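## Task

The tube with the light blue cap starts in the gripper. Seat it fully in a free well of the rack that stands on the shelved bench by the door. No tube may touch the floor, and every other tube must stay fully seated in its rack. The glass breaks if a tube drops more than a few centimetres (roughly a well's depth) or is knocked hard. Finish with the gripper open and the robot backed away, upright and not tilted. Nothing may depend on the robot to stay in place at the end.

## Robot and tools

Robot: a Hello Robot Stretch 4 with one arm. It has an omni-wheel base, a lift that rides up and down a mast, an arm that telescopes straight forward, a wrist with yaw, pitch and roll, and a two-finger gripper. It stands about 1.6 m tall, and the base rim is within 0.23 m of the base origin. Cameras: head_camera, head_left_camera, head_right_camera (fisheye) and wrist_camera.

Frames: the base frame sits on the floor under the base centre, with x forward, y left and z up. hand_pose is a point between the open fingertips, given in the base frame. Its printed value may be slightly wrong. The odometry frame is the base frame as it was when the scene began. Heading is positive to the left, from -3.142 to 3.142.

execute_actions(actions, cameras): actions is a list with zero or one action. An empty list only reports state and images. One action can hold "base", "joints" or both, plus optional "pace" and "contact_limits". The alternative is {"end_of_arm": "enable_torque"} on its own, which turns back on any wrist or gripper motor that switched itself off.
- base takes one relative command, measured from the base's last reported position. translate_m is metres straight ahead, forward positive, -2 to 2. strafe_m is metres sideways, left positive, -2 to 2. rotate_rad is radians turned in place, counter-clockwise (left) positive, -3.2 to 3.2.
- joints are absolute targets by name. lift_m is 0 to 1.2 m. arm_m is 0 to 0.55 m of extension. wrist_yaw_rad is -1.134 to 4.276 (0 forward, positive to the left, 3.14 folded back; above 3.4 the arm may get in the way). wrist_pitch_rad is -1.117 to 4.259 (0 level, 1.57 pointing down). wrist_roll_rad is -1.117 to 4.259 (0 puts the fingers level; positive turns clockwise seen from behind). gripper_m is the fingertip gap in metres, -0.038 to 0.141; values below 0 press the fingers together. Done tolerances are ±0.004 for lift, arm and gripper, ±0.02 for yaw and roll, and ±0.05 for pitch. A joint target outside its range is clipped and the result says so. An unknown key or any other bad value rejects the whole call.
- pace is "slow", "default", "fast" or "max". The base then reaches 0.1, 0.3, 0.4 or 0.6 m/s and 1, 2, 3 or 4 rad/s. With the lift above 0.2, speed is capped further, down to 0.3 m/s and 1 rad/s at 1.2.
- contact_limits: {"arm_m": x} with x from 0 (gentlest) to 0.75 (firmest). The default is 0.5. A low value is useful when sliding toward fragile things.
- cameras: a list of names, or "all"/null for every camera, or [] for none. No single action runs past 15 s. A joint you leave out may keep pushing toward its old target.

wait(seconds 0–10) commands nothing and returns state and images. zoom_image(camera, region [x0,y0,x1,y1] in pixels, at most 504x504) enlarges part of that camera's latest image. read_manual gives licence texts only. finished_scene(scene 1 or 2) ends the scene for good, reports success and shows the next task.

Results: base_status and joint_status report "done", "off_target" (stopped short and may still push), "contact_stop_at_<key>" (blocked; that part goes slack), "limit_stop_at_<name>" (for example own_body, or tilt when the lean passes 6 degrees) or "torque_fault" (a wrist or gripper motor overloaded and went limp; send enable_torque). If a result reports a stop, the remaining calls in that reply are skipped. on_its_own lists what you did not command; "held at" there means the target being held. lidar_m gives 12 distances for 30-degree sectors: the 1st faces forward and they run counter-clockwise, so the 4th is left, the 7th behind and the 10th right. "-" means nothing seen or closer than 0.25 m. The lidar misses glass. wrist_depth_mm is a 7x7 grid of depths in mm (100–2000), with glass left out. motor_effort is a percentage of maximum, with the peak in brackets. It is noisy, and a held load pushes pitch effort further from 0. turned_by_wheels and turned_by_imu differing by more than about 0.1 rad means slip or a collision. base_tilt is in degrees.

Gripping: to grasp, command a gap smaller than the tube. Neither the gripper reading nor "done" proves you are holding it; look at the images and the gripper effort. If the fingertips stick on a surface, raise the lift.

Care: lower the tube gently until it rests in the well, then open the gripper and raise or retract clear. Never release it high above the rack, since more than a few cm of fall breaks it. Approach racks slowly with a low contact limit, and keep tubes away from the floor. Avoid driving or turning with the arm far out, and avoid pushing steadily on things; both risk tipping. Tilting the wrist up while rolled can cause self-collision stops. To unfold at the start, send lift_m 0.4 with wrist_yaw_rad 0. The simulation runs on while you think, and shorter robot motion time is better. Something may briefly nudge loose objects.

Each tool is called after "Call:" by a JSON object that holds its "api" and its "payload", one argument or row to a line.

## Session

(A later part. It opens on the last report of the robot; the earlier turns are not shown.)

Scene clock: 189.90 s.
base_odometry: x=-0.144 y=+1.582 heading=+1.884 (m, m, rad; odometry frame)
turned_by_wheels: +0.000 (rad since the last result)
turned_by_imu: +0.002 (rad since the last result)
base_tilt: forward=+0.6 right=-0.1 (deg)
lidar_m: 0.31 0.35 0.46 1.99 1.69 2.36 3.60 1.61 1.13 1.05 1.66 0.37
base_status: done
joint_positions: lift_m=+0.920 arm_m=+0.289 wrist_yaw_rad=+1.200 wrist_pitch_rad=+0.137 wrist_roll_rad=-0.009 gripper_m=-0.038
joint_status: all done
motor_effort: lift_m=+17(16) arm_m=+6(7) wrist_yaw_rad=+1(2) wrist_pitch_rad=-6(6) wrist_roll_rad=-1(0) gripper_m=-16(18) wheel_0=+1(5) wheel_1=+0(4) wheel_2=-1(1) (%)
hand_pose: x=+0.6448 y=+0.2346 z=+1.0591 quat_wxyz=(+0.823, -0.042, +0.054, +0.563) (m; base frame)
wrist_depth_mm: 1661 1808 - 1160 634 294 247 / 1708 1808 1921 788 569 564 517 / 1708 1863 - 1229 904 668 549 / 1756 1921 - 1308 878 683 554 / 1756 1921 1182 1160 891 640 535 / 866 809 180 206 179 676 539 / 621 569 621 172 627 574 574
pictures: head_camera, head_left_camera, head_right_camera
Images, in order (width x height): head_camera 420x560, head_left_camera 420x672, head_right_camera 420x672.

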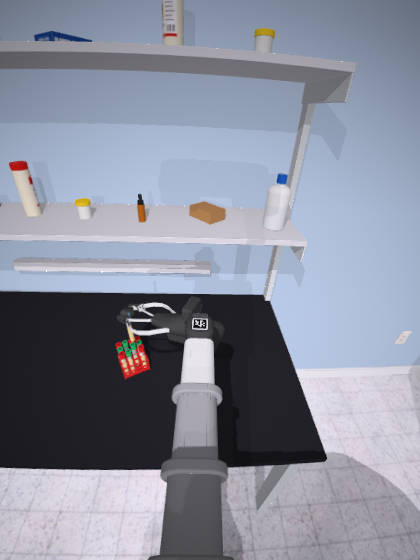

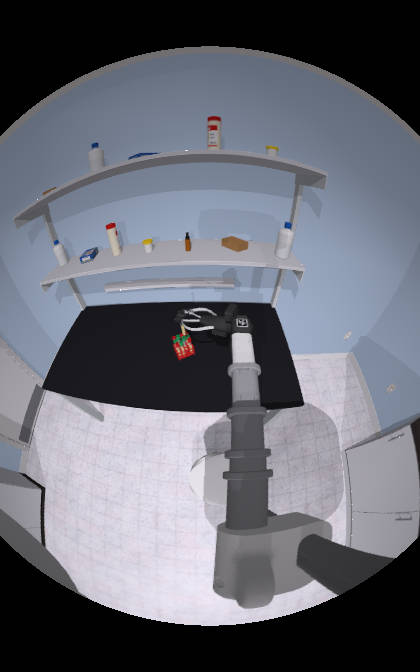

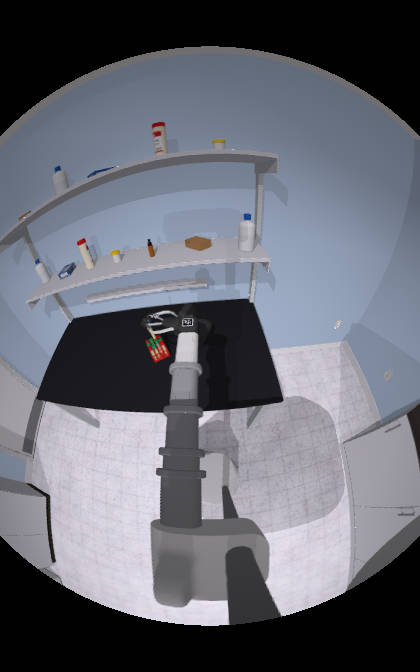

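Call:
{"api": "execute_actions", "payload": {
  "actions": [
    {"joints":{"arm_m":0.296,"lift_m":0.885},"pace":"slow"}
  ],
  "cameras": ["head_camera","head_left_camera","head_right_camera"]
}}

Call:
{"api": "zoom_image", "payload": {
  "camera": "head_camera",
  "region": [95, 305, 175, 385]
}}

Call:
{"api": "zoom_image", "payload": {
  "camera": "head_left_camera",
  "region": [155, 305, 215, 365]
}}

Call:
{"api": "zoom_image", "payload": {
  "camera": "head_right_camera",
  "region": [125, 310, 185, 370]
}}

Scene clock: 209.63 s.
base_odometry: x=-0.144 y=+1.582 heading=+1.884 (m, m, rad; odometry frame)
turned_by_wheels: +0.000 (rad since the last result)
turned_by_imu: +0.001 (rad since the last result)
base_tilt: forward=+0.6 right=+0.0 (deg)
lidar_m: 0.30 0.34 0.45 1.99 1.68 2.34 3.60 1.62 1.10 1.06 1.63 0.38
base_status: not commanded
joint_positions: lift_m=+0.885 arm_m=+0.295 wrist_yaw_rad=+1.200 wrist_pitch_rad=+0.137 wrist_roll_rad=-0.009 gripper_m=-0.038
joint_status: all done
motor_effort: lift_m=+17(17) arm_m=+7(7) wrist_yaw_rad=+2(2) wrist_pitch_rad=-6(6) wrist_roll_rad=+1(0) gripper_m=-15(19) wheel_0=+1(1) wheel_1=+0(1) wheel_2=-1(1) (%)
hand_pose: x=+0.6508 y=+0.2346 z=+1.0241 quat_wxyz=(+0.823, -0.042, +0.054, +0.563) (m; base frame)
wrist_depth_mm: 1661 1808 1921 1060 407 387 387 / 1661 1863 1921 904 798 634 539 / 1756 1863 - 1255 891 661 544 / 1756 1921 - 1281 866 654 549 / 1756 1060 1060 1060 904 654 512 / 741 741 180 206 179 668 559 / 564 517 559 172 564 521 549
pictures: head_camera, head_left_camera, head_right_camera
Images, in order (width x height): head_camera 420x560, head_left_camera 420x672, head_right_camera 420x672.

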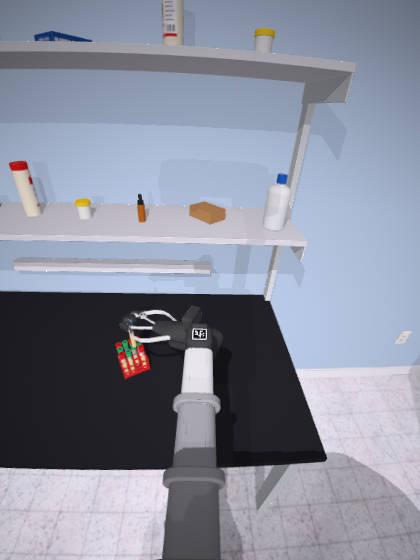

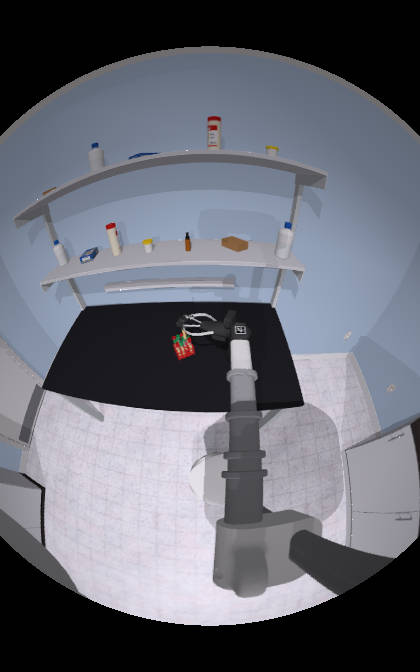

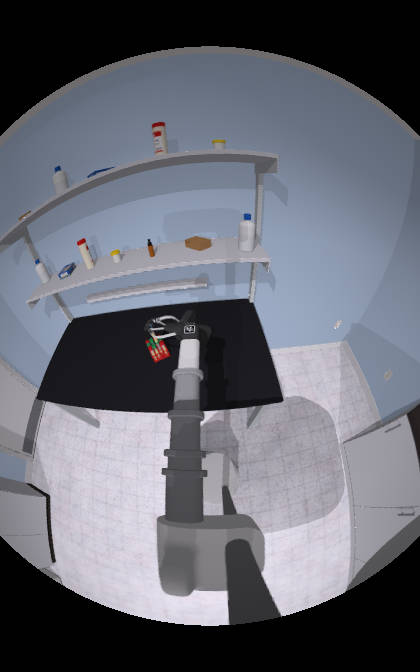

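Region (95, 305, 175, 385) of head_camera's 420x560 image, scaled by 6.300, with more detail than that image has.

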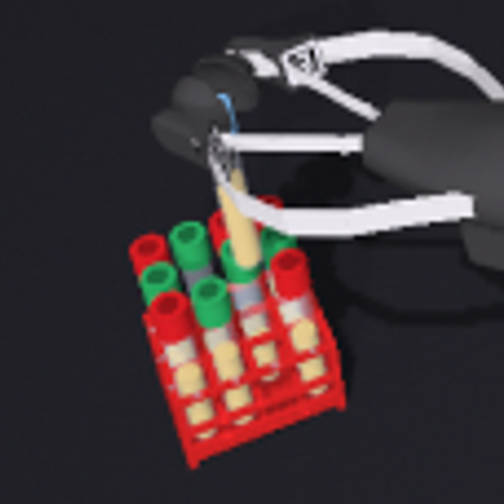

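Region (155, 305, 215, 365) of head_left_camera's 420x672 image, scaled by 8.400, with more detail than that image has.

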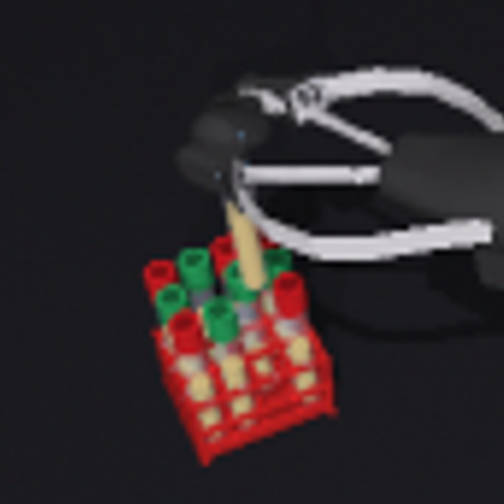

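Region (125, 310, 185, 370) of head_right_camera's 420x672 image, scaled by 8.400, with more detail than that image has.

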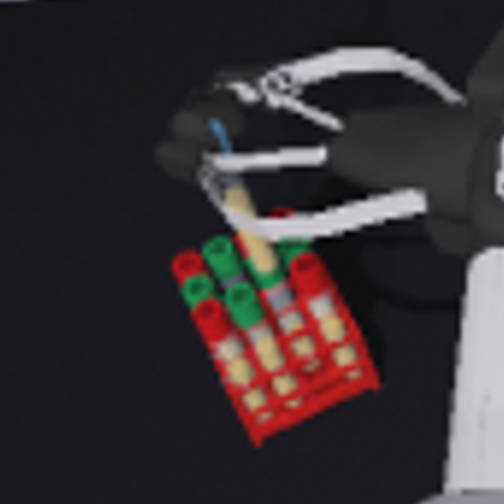

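Call:
{"api": "execute_actions", "payload": {
  "actions": [
    {"joints":{"arm_m":0.300,"lift_m":0.86},"pace":"slow"}
  ],
  "cameras": ["head_camera","head_left_camera","head_right_camera"]
}}

Call:
{"api": "zoom_image", "payload": {
  "camera": "head_camera",
  "region": [105, 320, 165, 380]
}}

Call:
{"api": "zoom_image", "payload": {
  "camera": "head_left_camera",
  "region": [155, 305, 215, 365]
}}

Call:
{"api": "zoom_image", "payload": {
  "camera": "head_right_camera",
  "region": [125, 310, 185, 370]
}}

Scene clock: 234.27 s.
base_odometry: x=-0.144 y=+1.582 heading=+1.884 (m, m, rad; odometry frame)
turned_by_wheels: +0.000 (rad since the last result)
turned_by_imu: +0.001 (rad since the last result)
base_tilt: forward=+0.6 right=-0.1 (deg)
lidar_m: 0.32 0.36 0.48 1.99 1.66 2.34 3.59 1.61 1.15 1.04 1.64 0.38
base_status: not commanded
joint_positions: lift_m=+0.860 arm_m=+0.299 wrist_yaw_rad=+1.200 wrist_pitch_rad=+0.137 wrist_roll_rad=-0.009 gripper_m=-0.038
joint_status: all done
motor_effort: lift_m=+17(18) arm_m=+7(8) wrist_yaw_rad=+2(2) wrist_pitch_rad=-6(6) wrist_roll_rad=+0(0) gripper_m=-18(19) wheel_0=+1(1) wheel_1=+0(0) wheel_2=-1(1) (%)
hand_pose: x=+0.6548 y=+0.2346 z=+0.9991 quat_wxyz=(+0.823, -0.042, +0.054, +0.563) (m; base frame)
wrist_depth_mm: 1661 1756 1921 634 488 488 488 / 1708 1808 1921 1138 820 647 535 / 1756 1863 - 1229 878 661 535 / 1756 1921 - 1281 854 640 535 / 1756 976 991 991 878 676 508 / 683 683 180 206 179 654 554 / 525 477 521 172 525 480 525
pictures: head_camera, head_left_camera, head_right_camera
Images, in order (width x height): head_camera 420x560, head_left_camera 420x672, head_right_camera 420x672.

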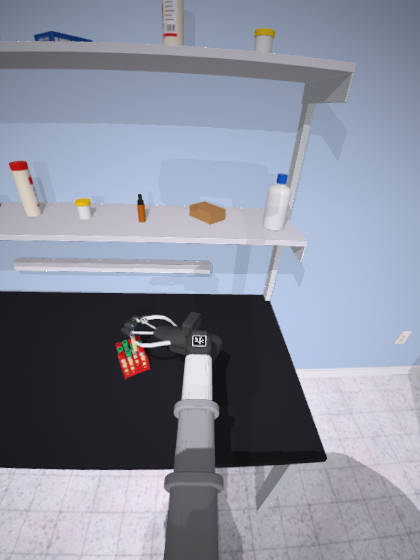

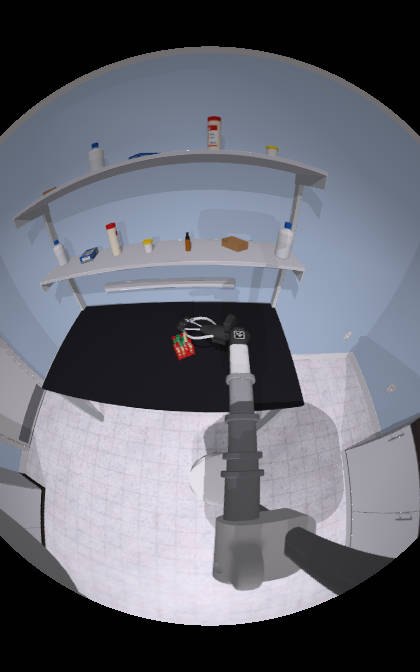

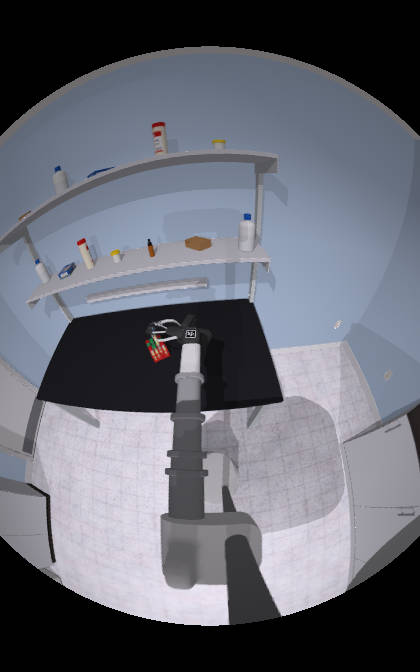

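Region (105, 320, 165, 380) of head_camera's 420x560 image, scaled by 8.400, with more detail than that image has.

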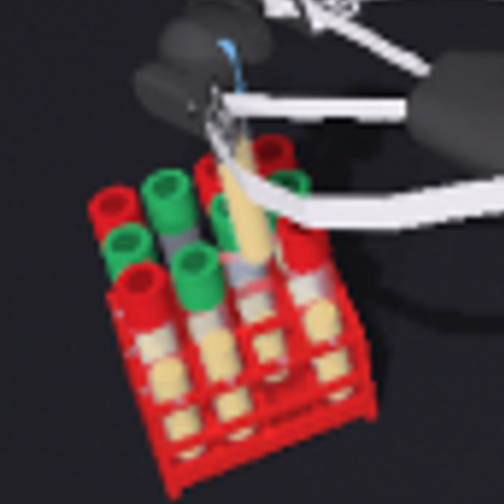

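Region (155, 305, 215, 365) of head_left_camera's 420x672 image, scaled by 8.400, with more detail than that image has.

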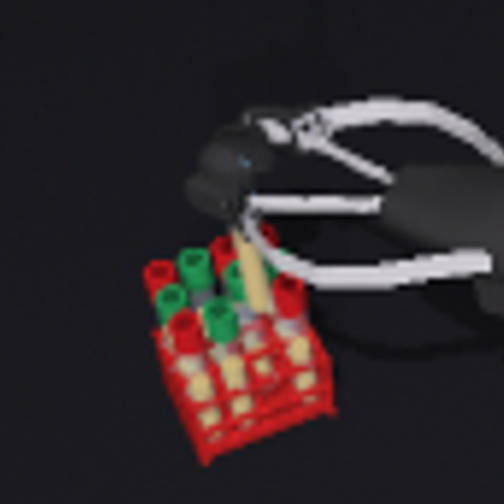

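Region (125, 310, 185, 370) of head_right_camera's 420x672 image, scaled by 8.400, with more detail than that image has.

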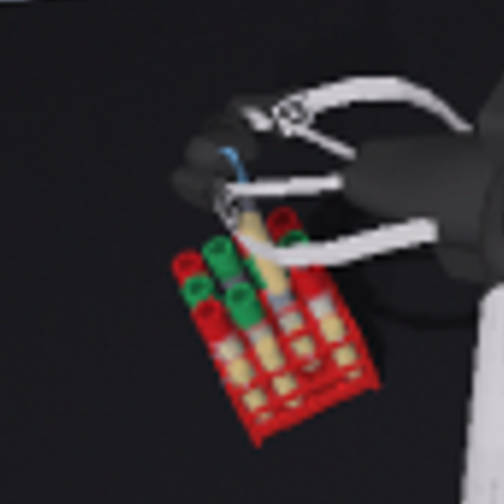

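Call:
{"api": "execute_actions", "payload": {
  "actions": [
    {"base":{"strafe_m":0.002},"joints":{"lift_m":0.83},"pace":"slow"}
  ],
  "cameras": ["head_camera","head_left_camera","head_right_camera"]
}}

Call:
{"api": "zoom_image", "payload": {
  "camera": "head_camera",
  "region": [105, 320, 165, 380]
}}

Call:
{"api": "zoom_image", "payload": {
  "camera": "head_left_camera",
  "region": [160, 320, 210, 370]
}}

Call:
{"api": "zoom_image", "payload": {
  "camera": "head_right_camera",
  "region": [135, 320, 185, 370]
}}

Scene clock: 243.47 s.
base_odometry: x=-0.146 y=+1.582 heading=+1.884 (m, m, rad; odometry frame)
turned_by_wheels: +0.000 (rad since the last result)
turned_by_imu: +0.001 (rad since the last result)
base_tilt: forward=+0.5 right=-0.1 (deg)
lidar_m: 0.32 0.33 0.46 1.99 1.68 2.34 3.72 1.63 1.14 1.05 0.51 0.35
base_status: done
joint_positions: lift_m=+0.830 arm_m=+0.299 wrist_yaw_rad=+1.200 wrist_pitch_rad=+0.137 wrist_roll_rad=-0.009 gripper_m=-0.038
joint_status: all done
motor_effort: lift_m=+17(18) arm_m=+6(7) wrist_yaw_rad=+2(2) wrist_pitch_rad=-5(6) wrist_roll_rad=+0(0) gripper_m=-18(18) wheel_0=+2(3) wheel_1=+0(3) wheel_2=+0(0) (%)
hand_pose: x=+0.6548 y=+0.2346 z=+0.9691 quat_wxyz=(+0.823, -0.042, +0.054, +0.563) (m; base frame)
wrist_depth_mm: 1661 1808 1921 634 609 609 521 / 1708 1808 1983 1138 866 654 535 / 1708 1863 - 1229 878 661 535 / 1756 1921 - 1255 854 621 521 / 891 891 878 891 831 676 544 / 621 621 180 206 179 621 554 / 473 430 473 172 473 436 477
pictures: head_camera, head_left_camera, head_right_camera
Images, in order (width x height): head_camera 420x560, head_left_camera 420x672, head_right_camera 420x672.

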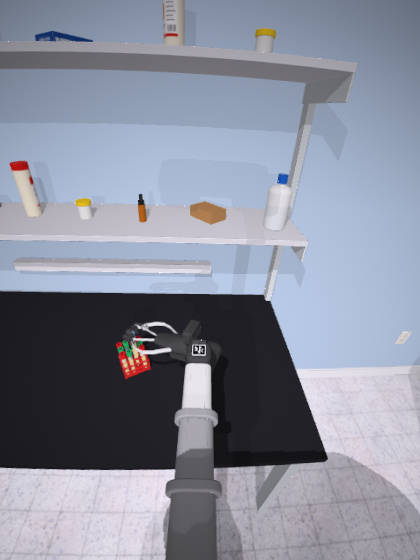

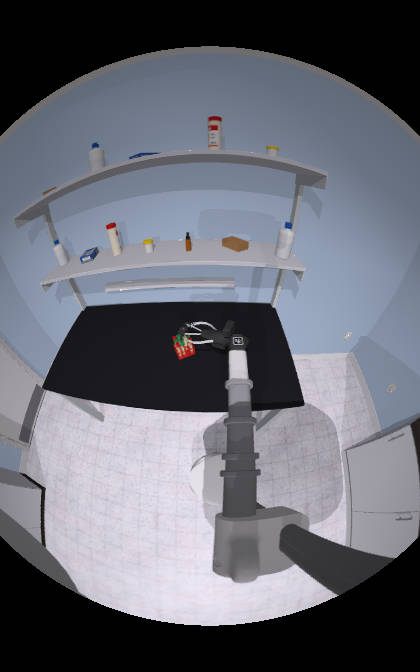

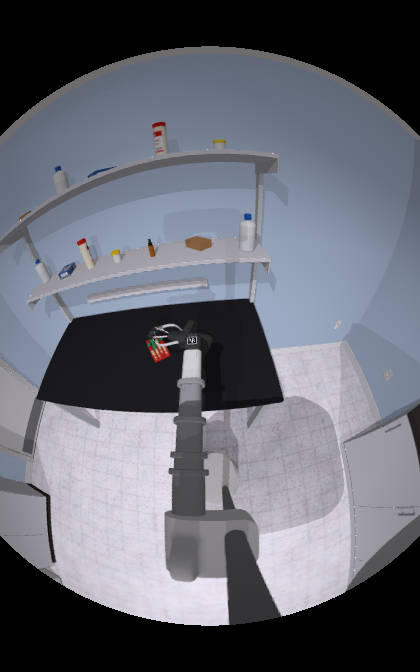

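Region (105, 320, 165, 380) of head_camera's 420x560 image, scaled by 8.400, with more detail than that image has.

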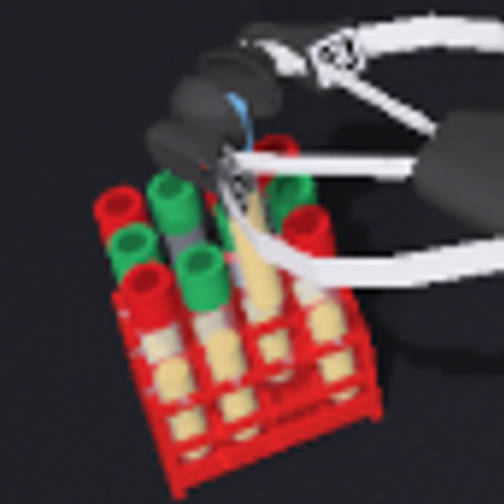

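Region (160, 320, 210, 370) of head_left_camera's 420x672 image, scaled by 10.080, with more detail than that image has.

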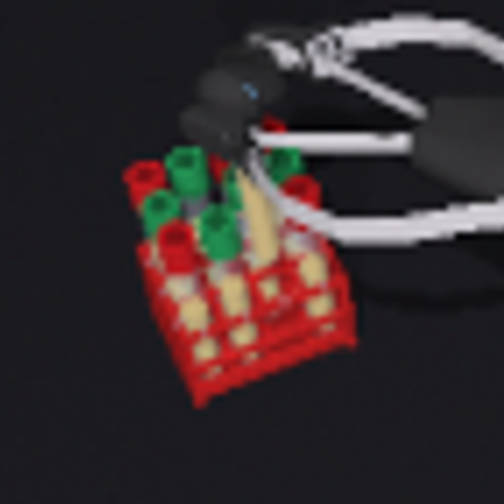

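Region (135, 320, 185, 370) of head_right_camera's 420x672 image, scaled by 10.080, with more detail than that image has.

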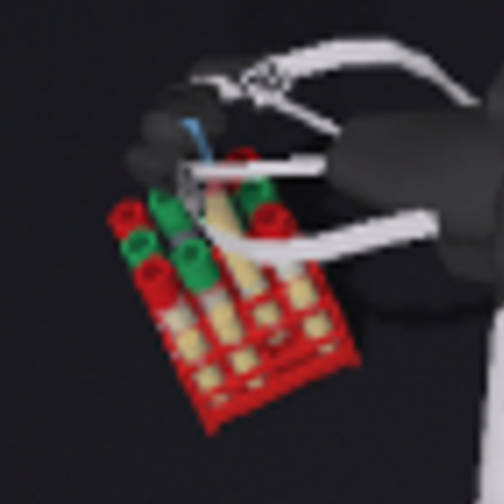

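Call:
{"api": "execute_actions", "payload": {
  "actions": [
    {"joints":{"lift_m":0.805},"pace":"slow"}
  ],
  "cameras": ["head_camera","head_left_camera","head_right_camera"]
}}

Call:
{"api": "zoom_image", "payload": {
  "camera": "head_camera",
  "region": [105, 320, 165, 380]
}}

Call:
{"api": "zoom_image", "payload": {
  "camera": "head_left_camera",
  "region": [160, 320, 210, 370]
}}

Call:
{"api": "zoom_image", "payload": {
  "camera": "head_right_camera",
  "region": [135, 320, 185, 370]
}}

Scene clock: 254.03 s.
base_odometry: x=-0.146 y=+1.582 heading=+1.884 (m, m, rad; odometry frame)
turned_by_wheels: +0.000 (rad since the last result)
turned_by_imu: +0.001 (rad since the last result)
base_tilt: forward=+0.6 right=-0.1 (deg)
lidar_m: 0.34 0.34 0.47 1.99 1.68 2.34 3.74 1.60 1.14 1.06 0.53 0.37
base_status: not commanded
joint_positions: lift_m=+0.805 arm_m=+0.299 wrist_yaw_rad=+1.200 wrist_pitch_rad=+0.137 wrist_roll_rad=-0.009 gripper_m=-0.038
joint_status: all done
motor_effort: lift_m=+17(18) arm_m=+6(6) wrist_yaw_rad=+2(2) wrist_pitch_rad=-6(7) wrist_roll_rad=+0(0) gripper_m=-18(14) wheel_0=+2(2) wheel_1=+0(0) wheel_2=-1(0) (%)
hand_pose: x=+0.6548 y=+0.2346 z=+0.9441 quat_wxyz=(+0.823, -0.042, +0.054, +0.563) (m; base frame)
wrist_depth_mm: 1661 1808 1921 715 715 627 530 / 1756 1808 1983 1138 866 654 530 / 1708 1921 - 1229 878 668 535 / 1756 1863 - 1255 878 627 500 / 809 820 820 809 820 676 549 / 564 564 180 206 179 569 535 / 433 392 430 172 433 399 439
pictures: head_camera, head_left_camera, head_right_camera
Images, in order (width x height): head_camera 420x560, head_left_camera 420x672, head_right_camera 420x672.

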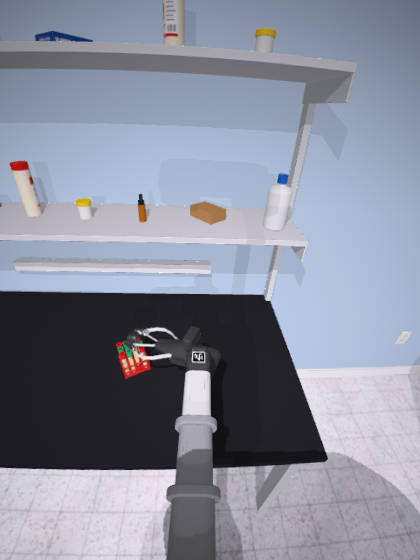

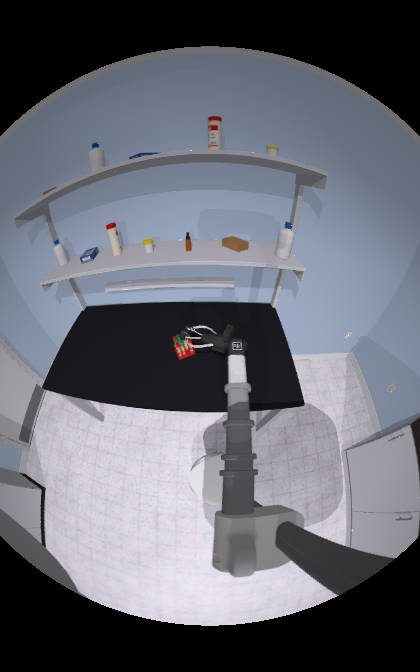

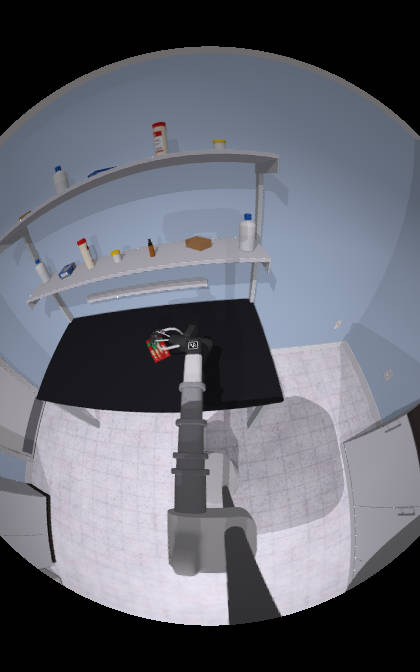

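Region (105, 320, 165, 380) of head_camera's 420x560 image, scaled by 8.400, with more detail than that image has.

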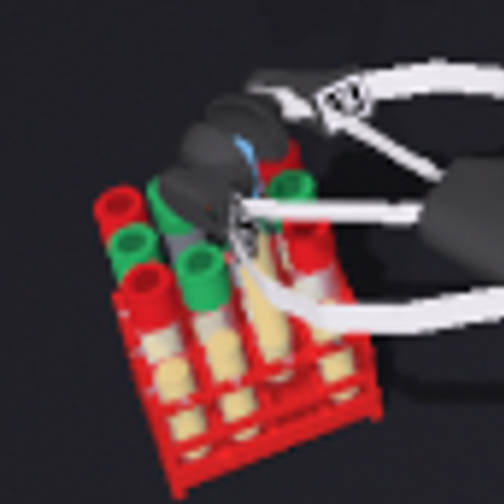

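Region (160, 320, 210, 370) of head_left_camera's 420x672 image, scaled by 10.080, with more detail than that image has.

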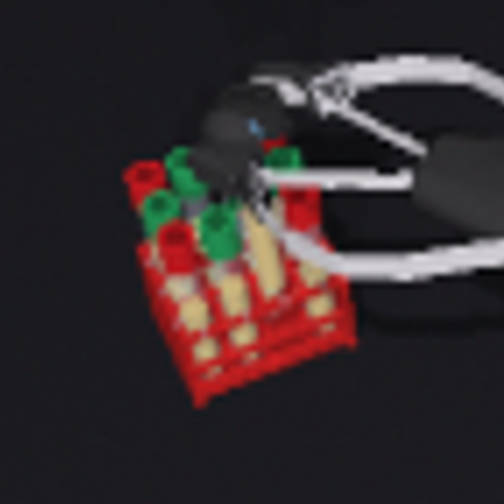

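Region (135, 320, 185, 370) of head_right_camera's 420x672 image, scaled by 10.080, with more detail than that image has.

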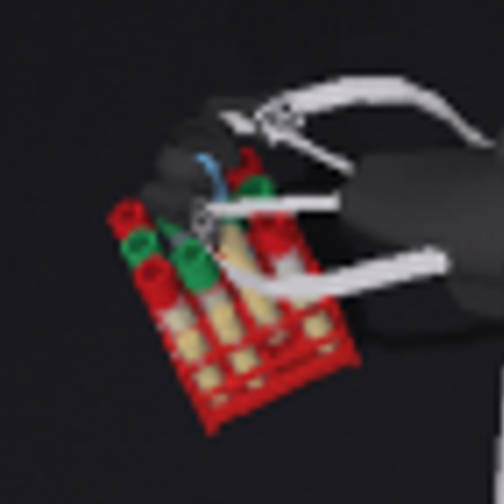

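Call:
{"api": "execute_actions", "payload": {
  "actions": [
    {"joints":{"lift_m":0.787},"pace":"slow"}
  ],
  "cameras": ["head_camera","head_right_camera","wrist_camera"]
}}

Call:
{"api": "zoom_image", "payload": {
  "camera": "head_camera",
  "region": [105, 320, 165, 380]
}}

Call:
{"api": "zoom_image", "payload": {
  "camera": "head_right_camera",
  "region": [135, 320, 185, 370]
}}

Scene clock: 262.30 s.
base_odometry: x=-0.146 y=+1.582 heading=+1.884 (m, m, rad; odometry frame)
turned_by_wheels: +0.000 (rad since the last result)
turned_by_imu: +0.001 (rad since the last result)
base_tilt: forward=+0.6 right=-0.1 (deg)
lidar_m: 0.33 0.34 0.47 1.98 1.69 2.35 3.76 1.61 1.11 1.03 0.54 0.35
base_status: not commanded
joint_positions: lift_m=+0.787 arm_m=+0.299 wrist_yaw_rad=+1.200 wrist_pitch_rad=+0.137 wrist_roll_rad=-0.009 gripper_m=-0.038
joint_status: all done
motor_effort: lift_m=+17(17) arm_m=+6(7) wrist_yaw_rad=+2(2) wrist_pitch_rad=-6(6) wrist_roll_rad=+0(0) gripper_m=-15(16) wheel_0=+2(2) wheel_1=+0(0) wheel_2=+0(0) (%)
hand_pose: x=+0.6548 y=+0.2346 z=+0.9261 quat_wxyz=(+0.823, -0.042, +0.054, +0.563) (m; base frame)
wrist_depth_mm: 1661 1808 1921 798 778 640 530 / 1708 1808 1983 1182 866 647 535 / 1756 1863 - 1255 831 640 539 / 1756 1921 - 1205 891 640 504 / 750 759 759 759 768 661 549 / 525 521 180 206 179 530 521 / 399 368 402 172 384 370 407
pictures: head_camera, head_right_camera, wrist_camera
camera_calibration (this result's frames):
wrist_camera: T_world_to_cam=[[0.930299, -0.366036, 0.0236984, -0.548685], [-0.034847, -0.152512, -0.987687, 1.02721], [0.365144, 0.918018, -0.154637, -0.086636], [0, 0, 0, 1]] pos_world=[0.57787, 0.0353559, 1.01416]
Images, in order (width x height): head_camera 420x560, head_right_camera 420x672, wrist_camera 616x392.

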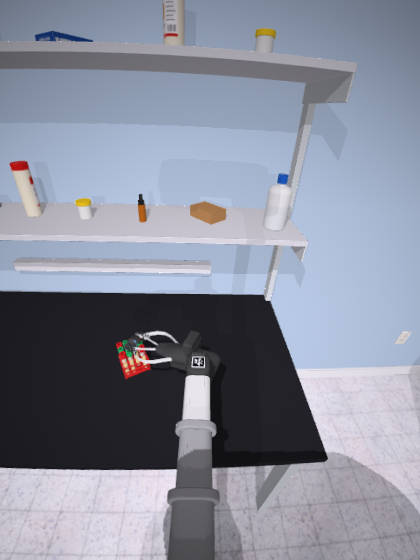

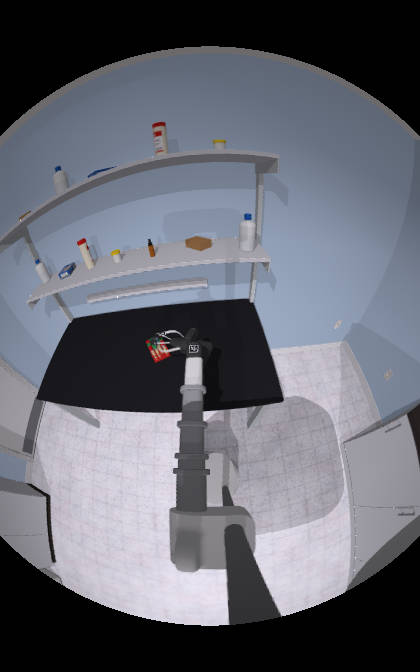

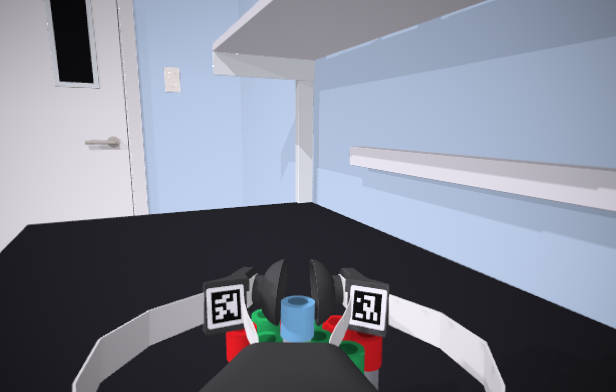

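Region (105, 320, 165, 380) of head_camera's 420x560 image, scaled by 8.400, with more detail than that image has.

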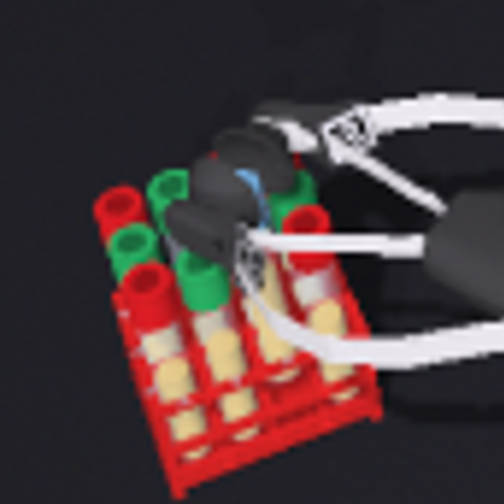

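Region (135, 320, 185, 370) of head_right_camera's 420x672 image, scaled by 10.080, with more detail than that image has.

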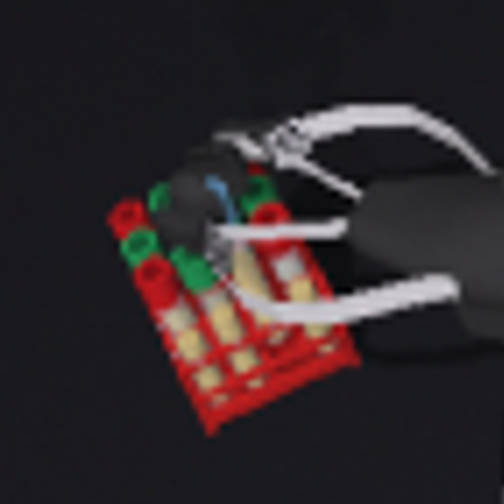

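Call:
{"api": "execute_actions", "payload": {
  "actions": [
    {"joints":{"lift_m":0.767},"pace":"slow"}
  ],
  "cameras": ["head_camera","wrist_camera"]
}}

Call:
{"api": "zoom_image", "payload": {
  "camera": "head_camera",
  "region": [105, 320, 165, 380]
}}

Call:
{"api": "zoom_image", "payload": {
  "camera": "wrist_camera",
  "region": [190, 240, 410, 392]
}}

Scene clock: 273.77 s.
base_odometry: x=-0.146 y=+1.582 heading=+1.884 (m, m, rad; odometry frame)
turned_by_wheels: +0.000 (rad since the last result)
turned_by_imu: +0.001 (rad since the last result)
base_tilt: forward=+0.5 right=+0.0 (deg)
lidar_m: 0.32 0.34 0.48 1.99 1.67 2.35 3.75 1.62 1.15 1.02 0.55 0.35
base_status: not commanded
joint_positions: lift_m=+0.768 arm_m=+0.299 wrist_yaw_rad=+1.200 wrist_pitch_rad=+0.124 wrist_roll_rad=-0.009 gripper_m=-0.038
joint_status: all done
on_its_own: wrist_pitch_rad is at rest, and its effort (+31) is outside its rest range (-23 to +23)
motor_effort: lift_m=+12(16) arm_m=+7(6) wrist_yaw_rad=+0(2) wrist_pitch_rad=+31(31) wrist_roll_rad=+0(0) gripper_m=-16(17) wheel_0=+2(2) wheel_1=+0(0) wheel_2=-1(0) (%)
hand_pose: x=+0.6549 y=+0.2352 z=+0.9101 quat_wxyz=(+0.824, -0.039, +0.049, +0.564) (m; base frame)
wrist_depth_mm: 1661 1808 1983 778 778 640 530 / 1708 1808 1983 1182 866 654 530 / 1708 1863 - 1229 842 640 530 / 1756 1863 - 1255 891 647 504 / 741 750 759 759 768 647 544 / 508 512 181 206 179 521 521 / 387 353 387 172 375 357 397
pictures: head_camera, wrist_camera
camera_calibration (this result's frames):
wrist_camera: T_world_to_cam=[[0.930374, -0.365848, 0.023646, -0.548209], [-0.0302005, -0.140762, -0.989583, 1.00748], [0.365365, 0.919968, -0.14201, -0.101711], [0, 0, 0, 1]] pos_world=[0.577627, 0.0348251, 0.995506]
Images, in order (width x height): head_camera 420x560, wrist_camera 616x392.

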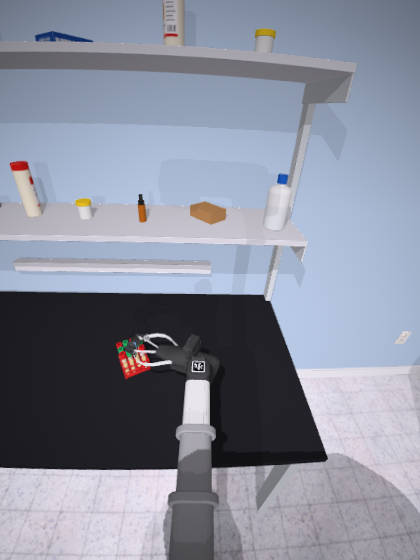

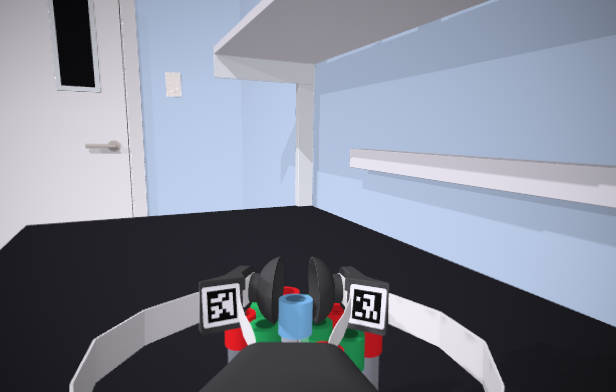

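Region (105, 320, 165, 380) of head_camera's 420x560 image, scaled by 8.400, with more detail than that image has.

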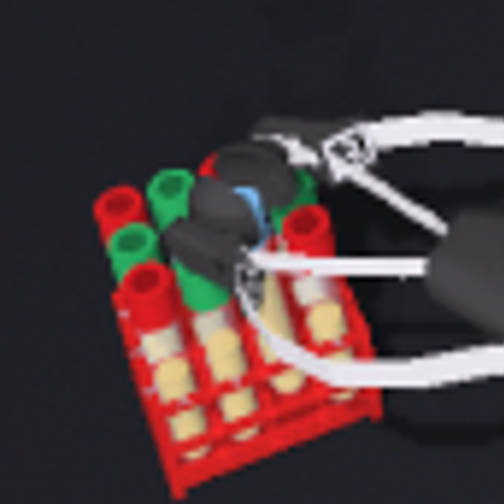

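Region (190, 240, 410, 392) of wrist_camera's 616x392 image, scaled by 2.291; it fills the top 348 rows of this view, and the rest is white.

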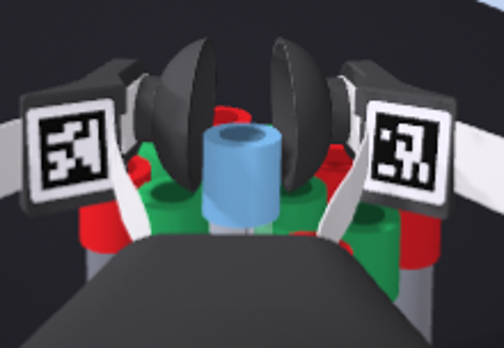

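Call:
{"api": "execute_actions", "payload": {
  "actions": [
    {"joints":{"lift_m":0.778},"pace":"slow"}
  ],
  "cameras": []
}}

Call:
{"api": "execute_actions", "payload": {
  "actions": [
    {"joints":{"gripper_m":0.035},"pace":"slow"}
  ],
  "cameras": ["wrist_camera"]
}}

Call:
{"api": "execute_actions", "payload": {
  "actions": [
    {"joints":{"lift_m":0.9}}
  ],
  "cameras": ["head_camera","wrist_camera"]
}}

Call:
{"api": "zoom_image", "payload": {
  "camera": "head_camera",
  "region": [105, 320, 165, 380]
}}

Scene clock: 292.50 s.
base_odometry: x=-0.146 y=+1.582 heading=+1.884 (m, m, rad; odometry frame)
turned_by_wheels: +0.000 (rad since the last result)
turned_by_imu: +0.001 (rad since the last result)
base_tilt: forward=+0.5 right=-0.1 (deg)
lidar_m: 0.32 0.34 0.47 1.99 1.68 2.33 3.76 1.62 1.14 1.05 0.54 0.36
base_status: not commanded
joint_positions: lift_m=+0.778 arm_m=+0.299 wrist_yaw_rad=+1.200 wrist_pitch_rad=+0.135 wrist_roll_rad=-0.009 gripper_m=-0.038
joint_status: all done
motor_effort: lift_m=+22(22) arm_m=+7(7) wrist_yaw_rad=+1(1) wrist_pitch_rad=-1(30) wrist_roll_rad=+0(0) gripper_m=-17(18) wheel_0=+2(2) wheel_1=+0(0) wheel_2=+0(1) (%)
hand_pose: x=+0.6547 y=+0.2348 z=+0.9172 quat_wxyz=(+0.823, -0.042, +0.053, +0.564) (m; base frame)
wrist_depth_mm: 1661 1808 1983 809 778 647 530 / 1708 1863 1983 1160 878 654 535 / 1708 1863 - 1255 842 640 530 / 1756 1863 - 1182 891 654 508 / 732 732 732 741 741 654 549 / 508 508 180 206 179 517 512 / 389 355 387 172 373 357 397
pictures: none
No camera images: the call's "cameras" was empty. Leave "cameras" out to get every camera's image.

Scene clock: 295.00 s.
base_odometry: x=-0.146 y=+1.582 heading=+1.884 (m, m, rad; odometry frame)
turned_by_wheels: +0.000 (rad since the last result)
turned_by_imu: +0.001 (rad since the last result)
base_tilt: forward=+0.5 right=-0.1 (deg)
lidar_m: 0.29 0.32 0.45 2.00 1.67 2.36 3.75 1.61 1.12 1.06 0.54 0.34
base_status: not commanded
joint_positions: lift_m=+0.778 arm_m=+0.299 wrist_yaw_rad=+1.200 wrist_pitch_rad=+0.137 wrist_roll_rad=-0.009 gripper_m=+0.035
joint_status: all done
motor_effort: lift_m=+22(22) arm_m=+6(7) wrist_yaw_rad=+1(0) wrist_pitch_rad=-4(4) wrist_roll_rad=+0(0) gripper_m=-6(16) wheel_0=+2(2) wheel_1=+0(0) wheel_2=-1(1) (%)
hand_pose: x=+0.6548 y=+0.2347 z=+0.9168 quat_wxyz=(+0.823, -0.042, +0.054, +0.564) (m; base frame)
wrist_depth_mm: 1661 1808 1921 820 778 654 530 / 1708 1808 1983 1182 866 647 535 / 1708 1863 - 1255 831 640 530 / 1756 1863 - 1182 904 647 517 / 723 723 732 732 741 654 549 / 500 504 191 222 195 508 517 / 387 362 384 132 370 382 394
pictures: wrist_camera
camera_calibration (this result's frames):
wrist_camera: T_world_to_cam=[[0.930377, -0.365837, 0.0236967, -0.5485], [-0.0346601, -0.152126, -0.987753, 1.0179], [0.364961, 0.918162, -0.154215, -0.0884079], [0, 0, 0, 1]] pos_world=[0.577858, 0.0353607, 1.0048]
Images, in order (width x height): wrist_camera 616x392.

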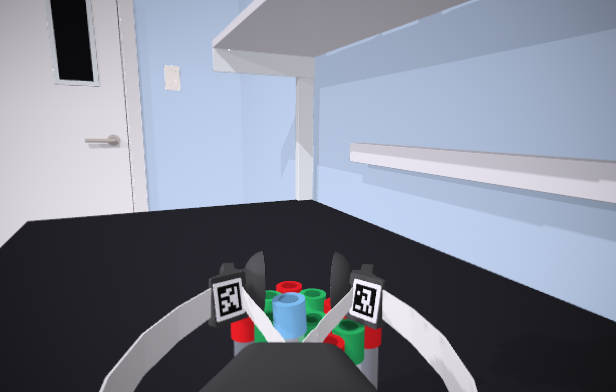

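Scene clock: 296.57 s.
base_odometry: x=-0.146 y=+1.582 heading=+1.884 (m, m, rad; odometry frame)
turned_by_wheels: +0.000 (rad since the last result)
turned_by_imu: +0.000 (rad since the last result)
base_tilt: forward=+0.6 right=+0.0 (deg)
lidar_m: 0.32 0.35 0.46 2.00 1.65 2.34 3.73 1.63 1.13 1.06 0.56 0.36
base_status: not commanded
joint_positions: lift_m=+0.900 arm_m=+0.299 wrist_yaw_rad=+1.200 wrist_pitch_rad=+0.137 wrist_roll_rad=-0.009 gripper_m=+0.035
joint_status: all done
motor_effort: lift_m=+22(24) arm_m=+6(6) wrist_yaw_rad=+1(1) wrist_pitch_rad=-6(4) wrist_roll_rad=+0(0) gripper_m=-3(3) wheel_0=+2(2) wheel_1=+0(0) wheel_2=-1(1) (%)
hand_pose: x=+0.6548 y=+0.2347 z=+1.0387 quat_wxyz=(+0.823, -0.042, +0.054, +0.564) (m; base frame)
wrist_depth_mm: 1661 1808 1983 1138 382 325 329 / 1708 1808 1921 768 759 609 525 / 1756 1863 1983 1229 878 661 535 / 1708 1863 - 1281 854 668 544 / 1808 1921 1118 1118 904 627 512 / 768 768 192 723 194 683 549 / 585 549 621 132 580 585 554
pictures: head_camera, wrist_camera
camera_calibration (this result's frames):
wrist_camera: T_world_to_cam=[[0.930378, -0.365835, 0.0236972, -0.551394], [-0.0347008, -0.152231, -0.987736, 1.13836], [0.364955, 0.918145, -0.154327, -0.0694781], [0, 0, 0, 1]] pos_world=[0.577863, 0.0353659, 1.12674]
Images, in order (width x height): head_camera 420x560, wrist_camera 616x392.

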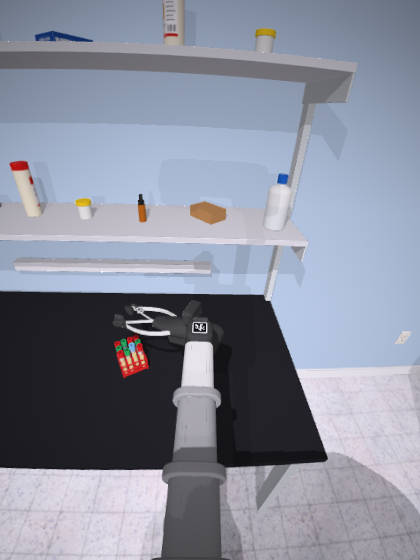

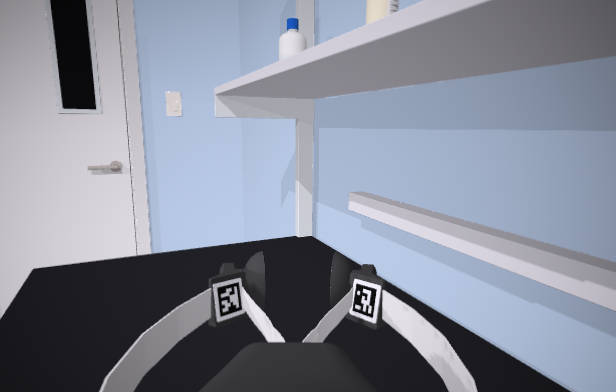

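Region (105, 320, 165, 380) of head_camera's 420x560 image, scaled by 8.400, with more detail than that image has.

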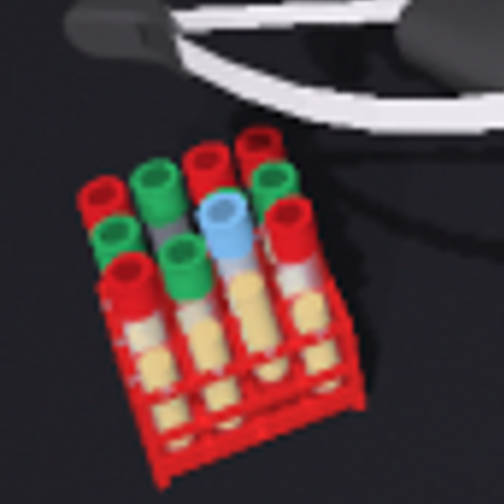

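Call:
{"api": "execute_actions", "payload": {
  "actions": [],
  "cameras": ["head_camera"]
}}

Call:
{"api": "zoom_image", "payload": {
  "camera": "head_camera",
  "region": [105, 320, 165, 380]
}}

Scene clock: 301.63 s.
base_odometry: x=-0.146 y=+1.582 heading=+1.884 (m, m, rad; odometry frame)
turned_by_wheels: +0.000 (rad since the last result)
turned_by_imu: +0.001 (rad since the last result)
base_tilt: forward=+0.6 right=-0.1 (deg)
lidar_m: 0.33 0.35 0.48 1.98 1.65 2.35 3.76 1.61 1.15 1.07 0.53 0.35
base_status: not commanded
joint_positions: lift_m=+0.900 arm_m=+0.299 wrist_yaw_rad=+1.200 wrist_pitch_rad=+0.137 wrist_roll_rad=-0.009 gripper_m=+0.035
joint_status: all done
motor_effort: lift_m=+22(24) arm_m=+6(6) wrist_yaw_rad=+1(1) wrist_pitch_rad=-6(4) wrist_roll_rad=+0(0) gripper_m=-4(3) wheel_0=+2(2) wheel_1=+0(0) wheel_2=-1(1) (%)
hand_pose: x=+0.6548 y=+0.2347 z=+1.0387 quat_wxyz=(+0.823, -0.042, +0.054, +0.564) (m; base frame)
wrist_depth_mm: 1618 1808 1983 1138 382 329 329 / 1708 1863 1983 768 759 615 521 / 1708 1863 - 1229 891 661 535 / 1756 1921 - 1255 854 668 544 / 1808 1921 1118 1118 904 621 512 / 768 768 192 723 195 691 549 / 591 549 615 132 585 580 549
pictures: head_camera
Images, in order (width x height): head_camera 420x560.

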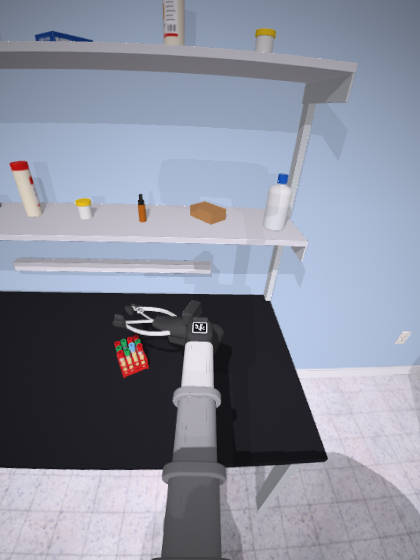

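Region (105, 320, 165, 380) of head_camera's 420x560 image, scaled by 8.400, with more detail than that image has.

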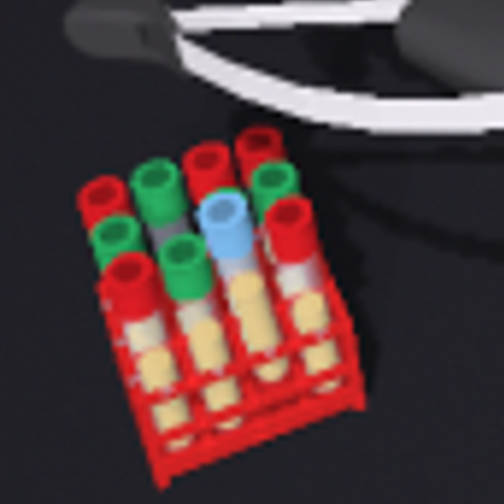

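Call:
{"api": "execute_actions", "payload": {
  "actions": [
    {"base":{"strafe_m":0.03},"joints":{"arm_m":0.311,"gripper_m":0.0,"lift_m":0.82},"pace":"slow"}
  ],
  "cameras": ["head_camera","wrist_camera"]
}}

Call:
{"api": "zoom_image", "payload": {
  "camera": "head_camera",
  "region": [105, 310, 175, 380]
}}

Scene clock: 322.03 s.
base_odometry: x=-0.175 y=+1.572 heading=+1.884 (m, m, rad; odometry frame)
turned_by_wheels: +0.000 (rad since the last result)
turned_by_imu: +0.001 (rad since the last result)
base_tilt: forward=+0.6 right=-0.1 (deg)
lidar_m: 0.33 0.36 0.47 1.94 1.63 2.33 3.75 1.64 1.17 1.09 0.49 0.35
base_status: done
joint_positions: lift_m=+0.820 arm_m=+0.310 wrist_yaw_rad=+1.200 wrist_pitch_rad=+0.137 wrist_roll_rad=-0.009 gripper_m=+0.000
joint_status: all done
motor_effort: lift_m=+17(21) arm_m=+7(7) wrist_yaw_rad=+1(1) wrist_pitch_rad=-5(4) wrist_roll_rad=+1(0) gripper_m=-3(0) wheel_0=-1(5) wheel_1=+1(4) wheel_2=-1(0) (%)
hand_pose: x=+0.6658 y=+0.2347 z=+0.9592 quat_wxyz=(+0.823, -0.042, +0.054, +0.564) (m; base frame)
wrist_depth_mm: 1618 1756 1921 654 654 591 517 / 1661 1863 1921 1118 854 640 521 / 1708 1808 1983 1205 854 647 525 / 1756 1863 - 1229 842 603 492 / 854 866 866 866 809 661 535 / 597 591 187 195 564 597 535 / 459 427 455 139 439 459 462
pictures: head_camera, wrist_camera
camera_calibration (this result's frames):
wrist_camera: T_world_to_cam=[[0.930378, -0.365834, 0.0236973, -0.559735], [-0.0347014, -0.152233, -0.987735, 1.06017], [0.364955, 0.918145, -0.154329, -0.0857636], [0, 0, 0, 1]] pos_world=[0.588854, 0.035366, 1.04719]
Images, in order (width x height): head_camera 420x560, wrist_camera 616x392.

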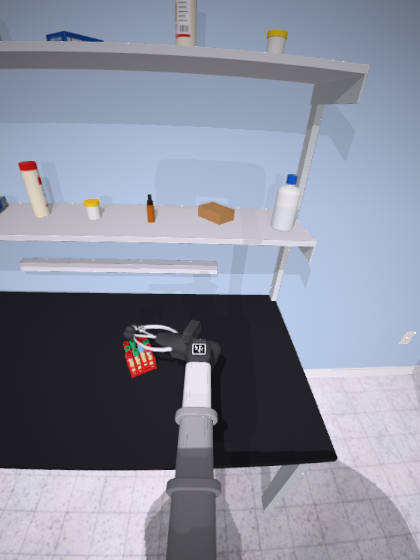

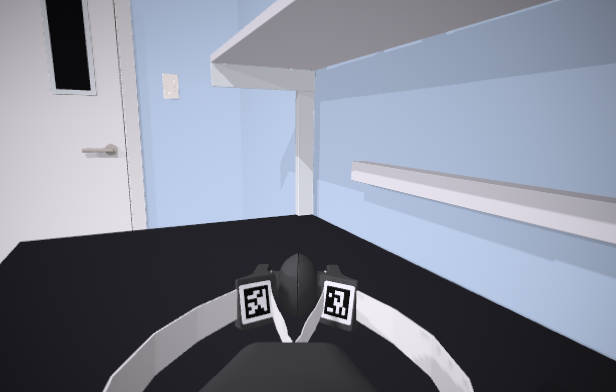

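Region (105, 310, 175, 380) of head_camera's 420x560 image, scaled by 7.200, with more detail than that image has.

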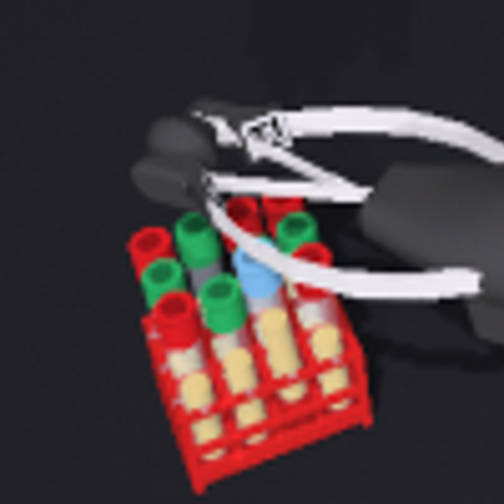

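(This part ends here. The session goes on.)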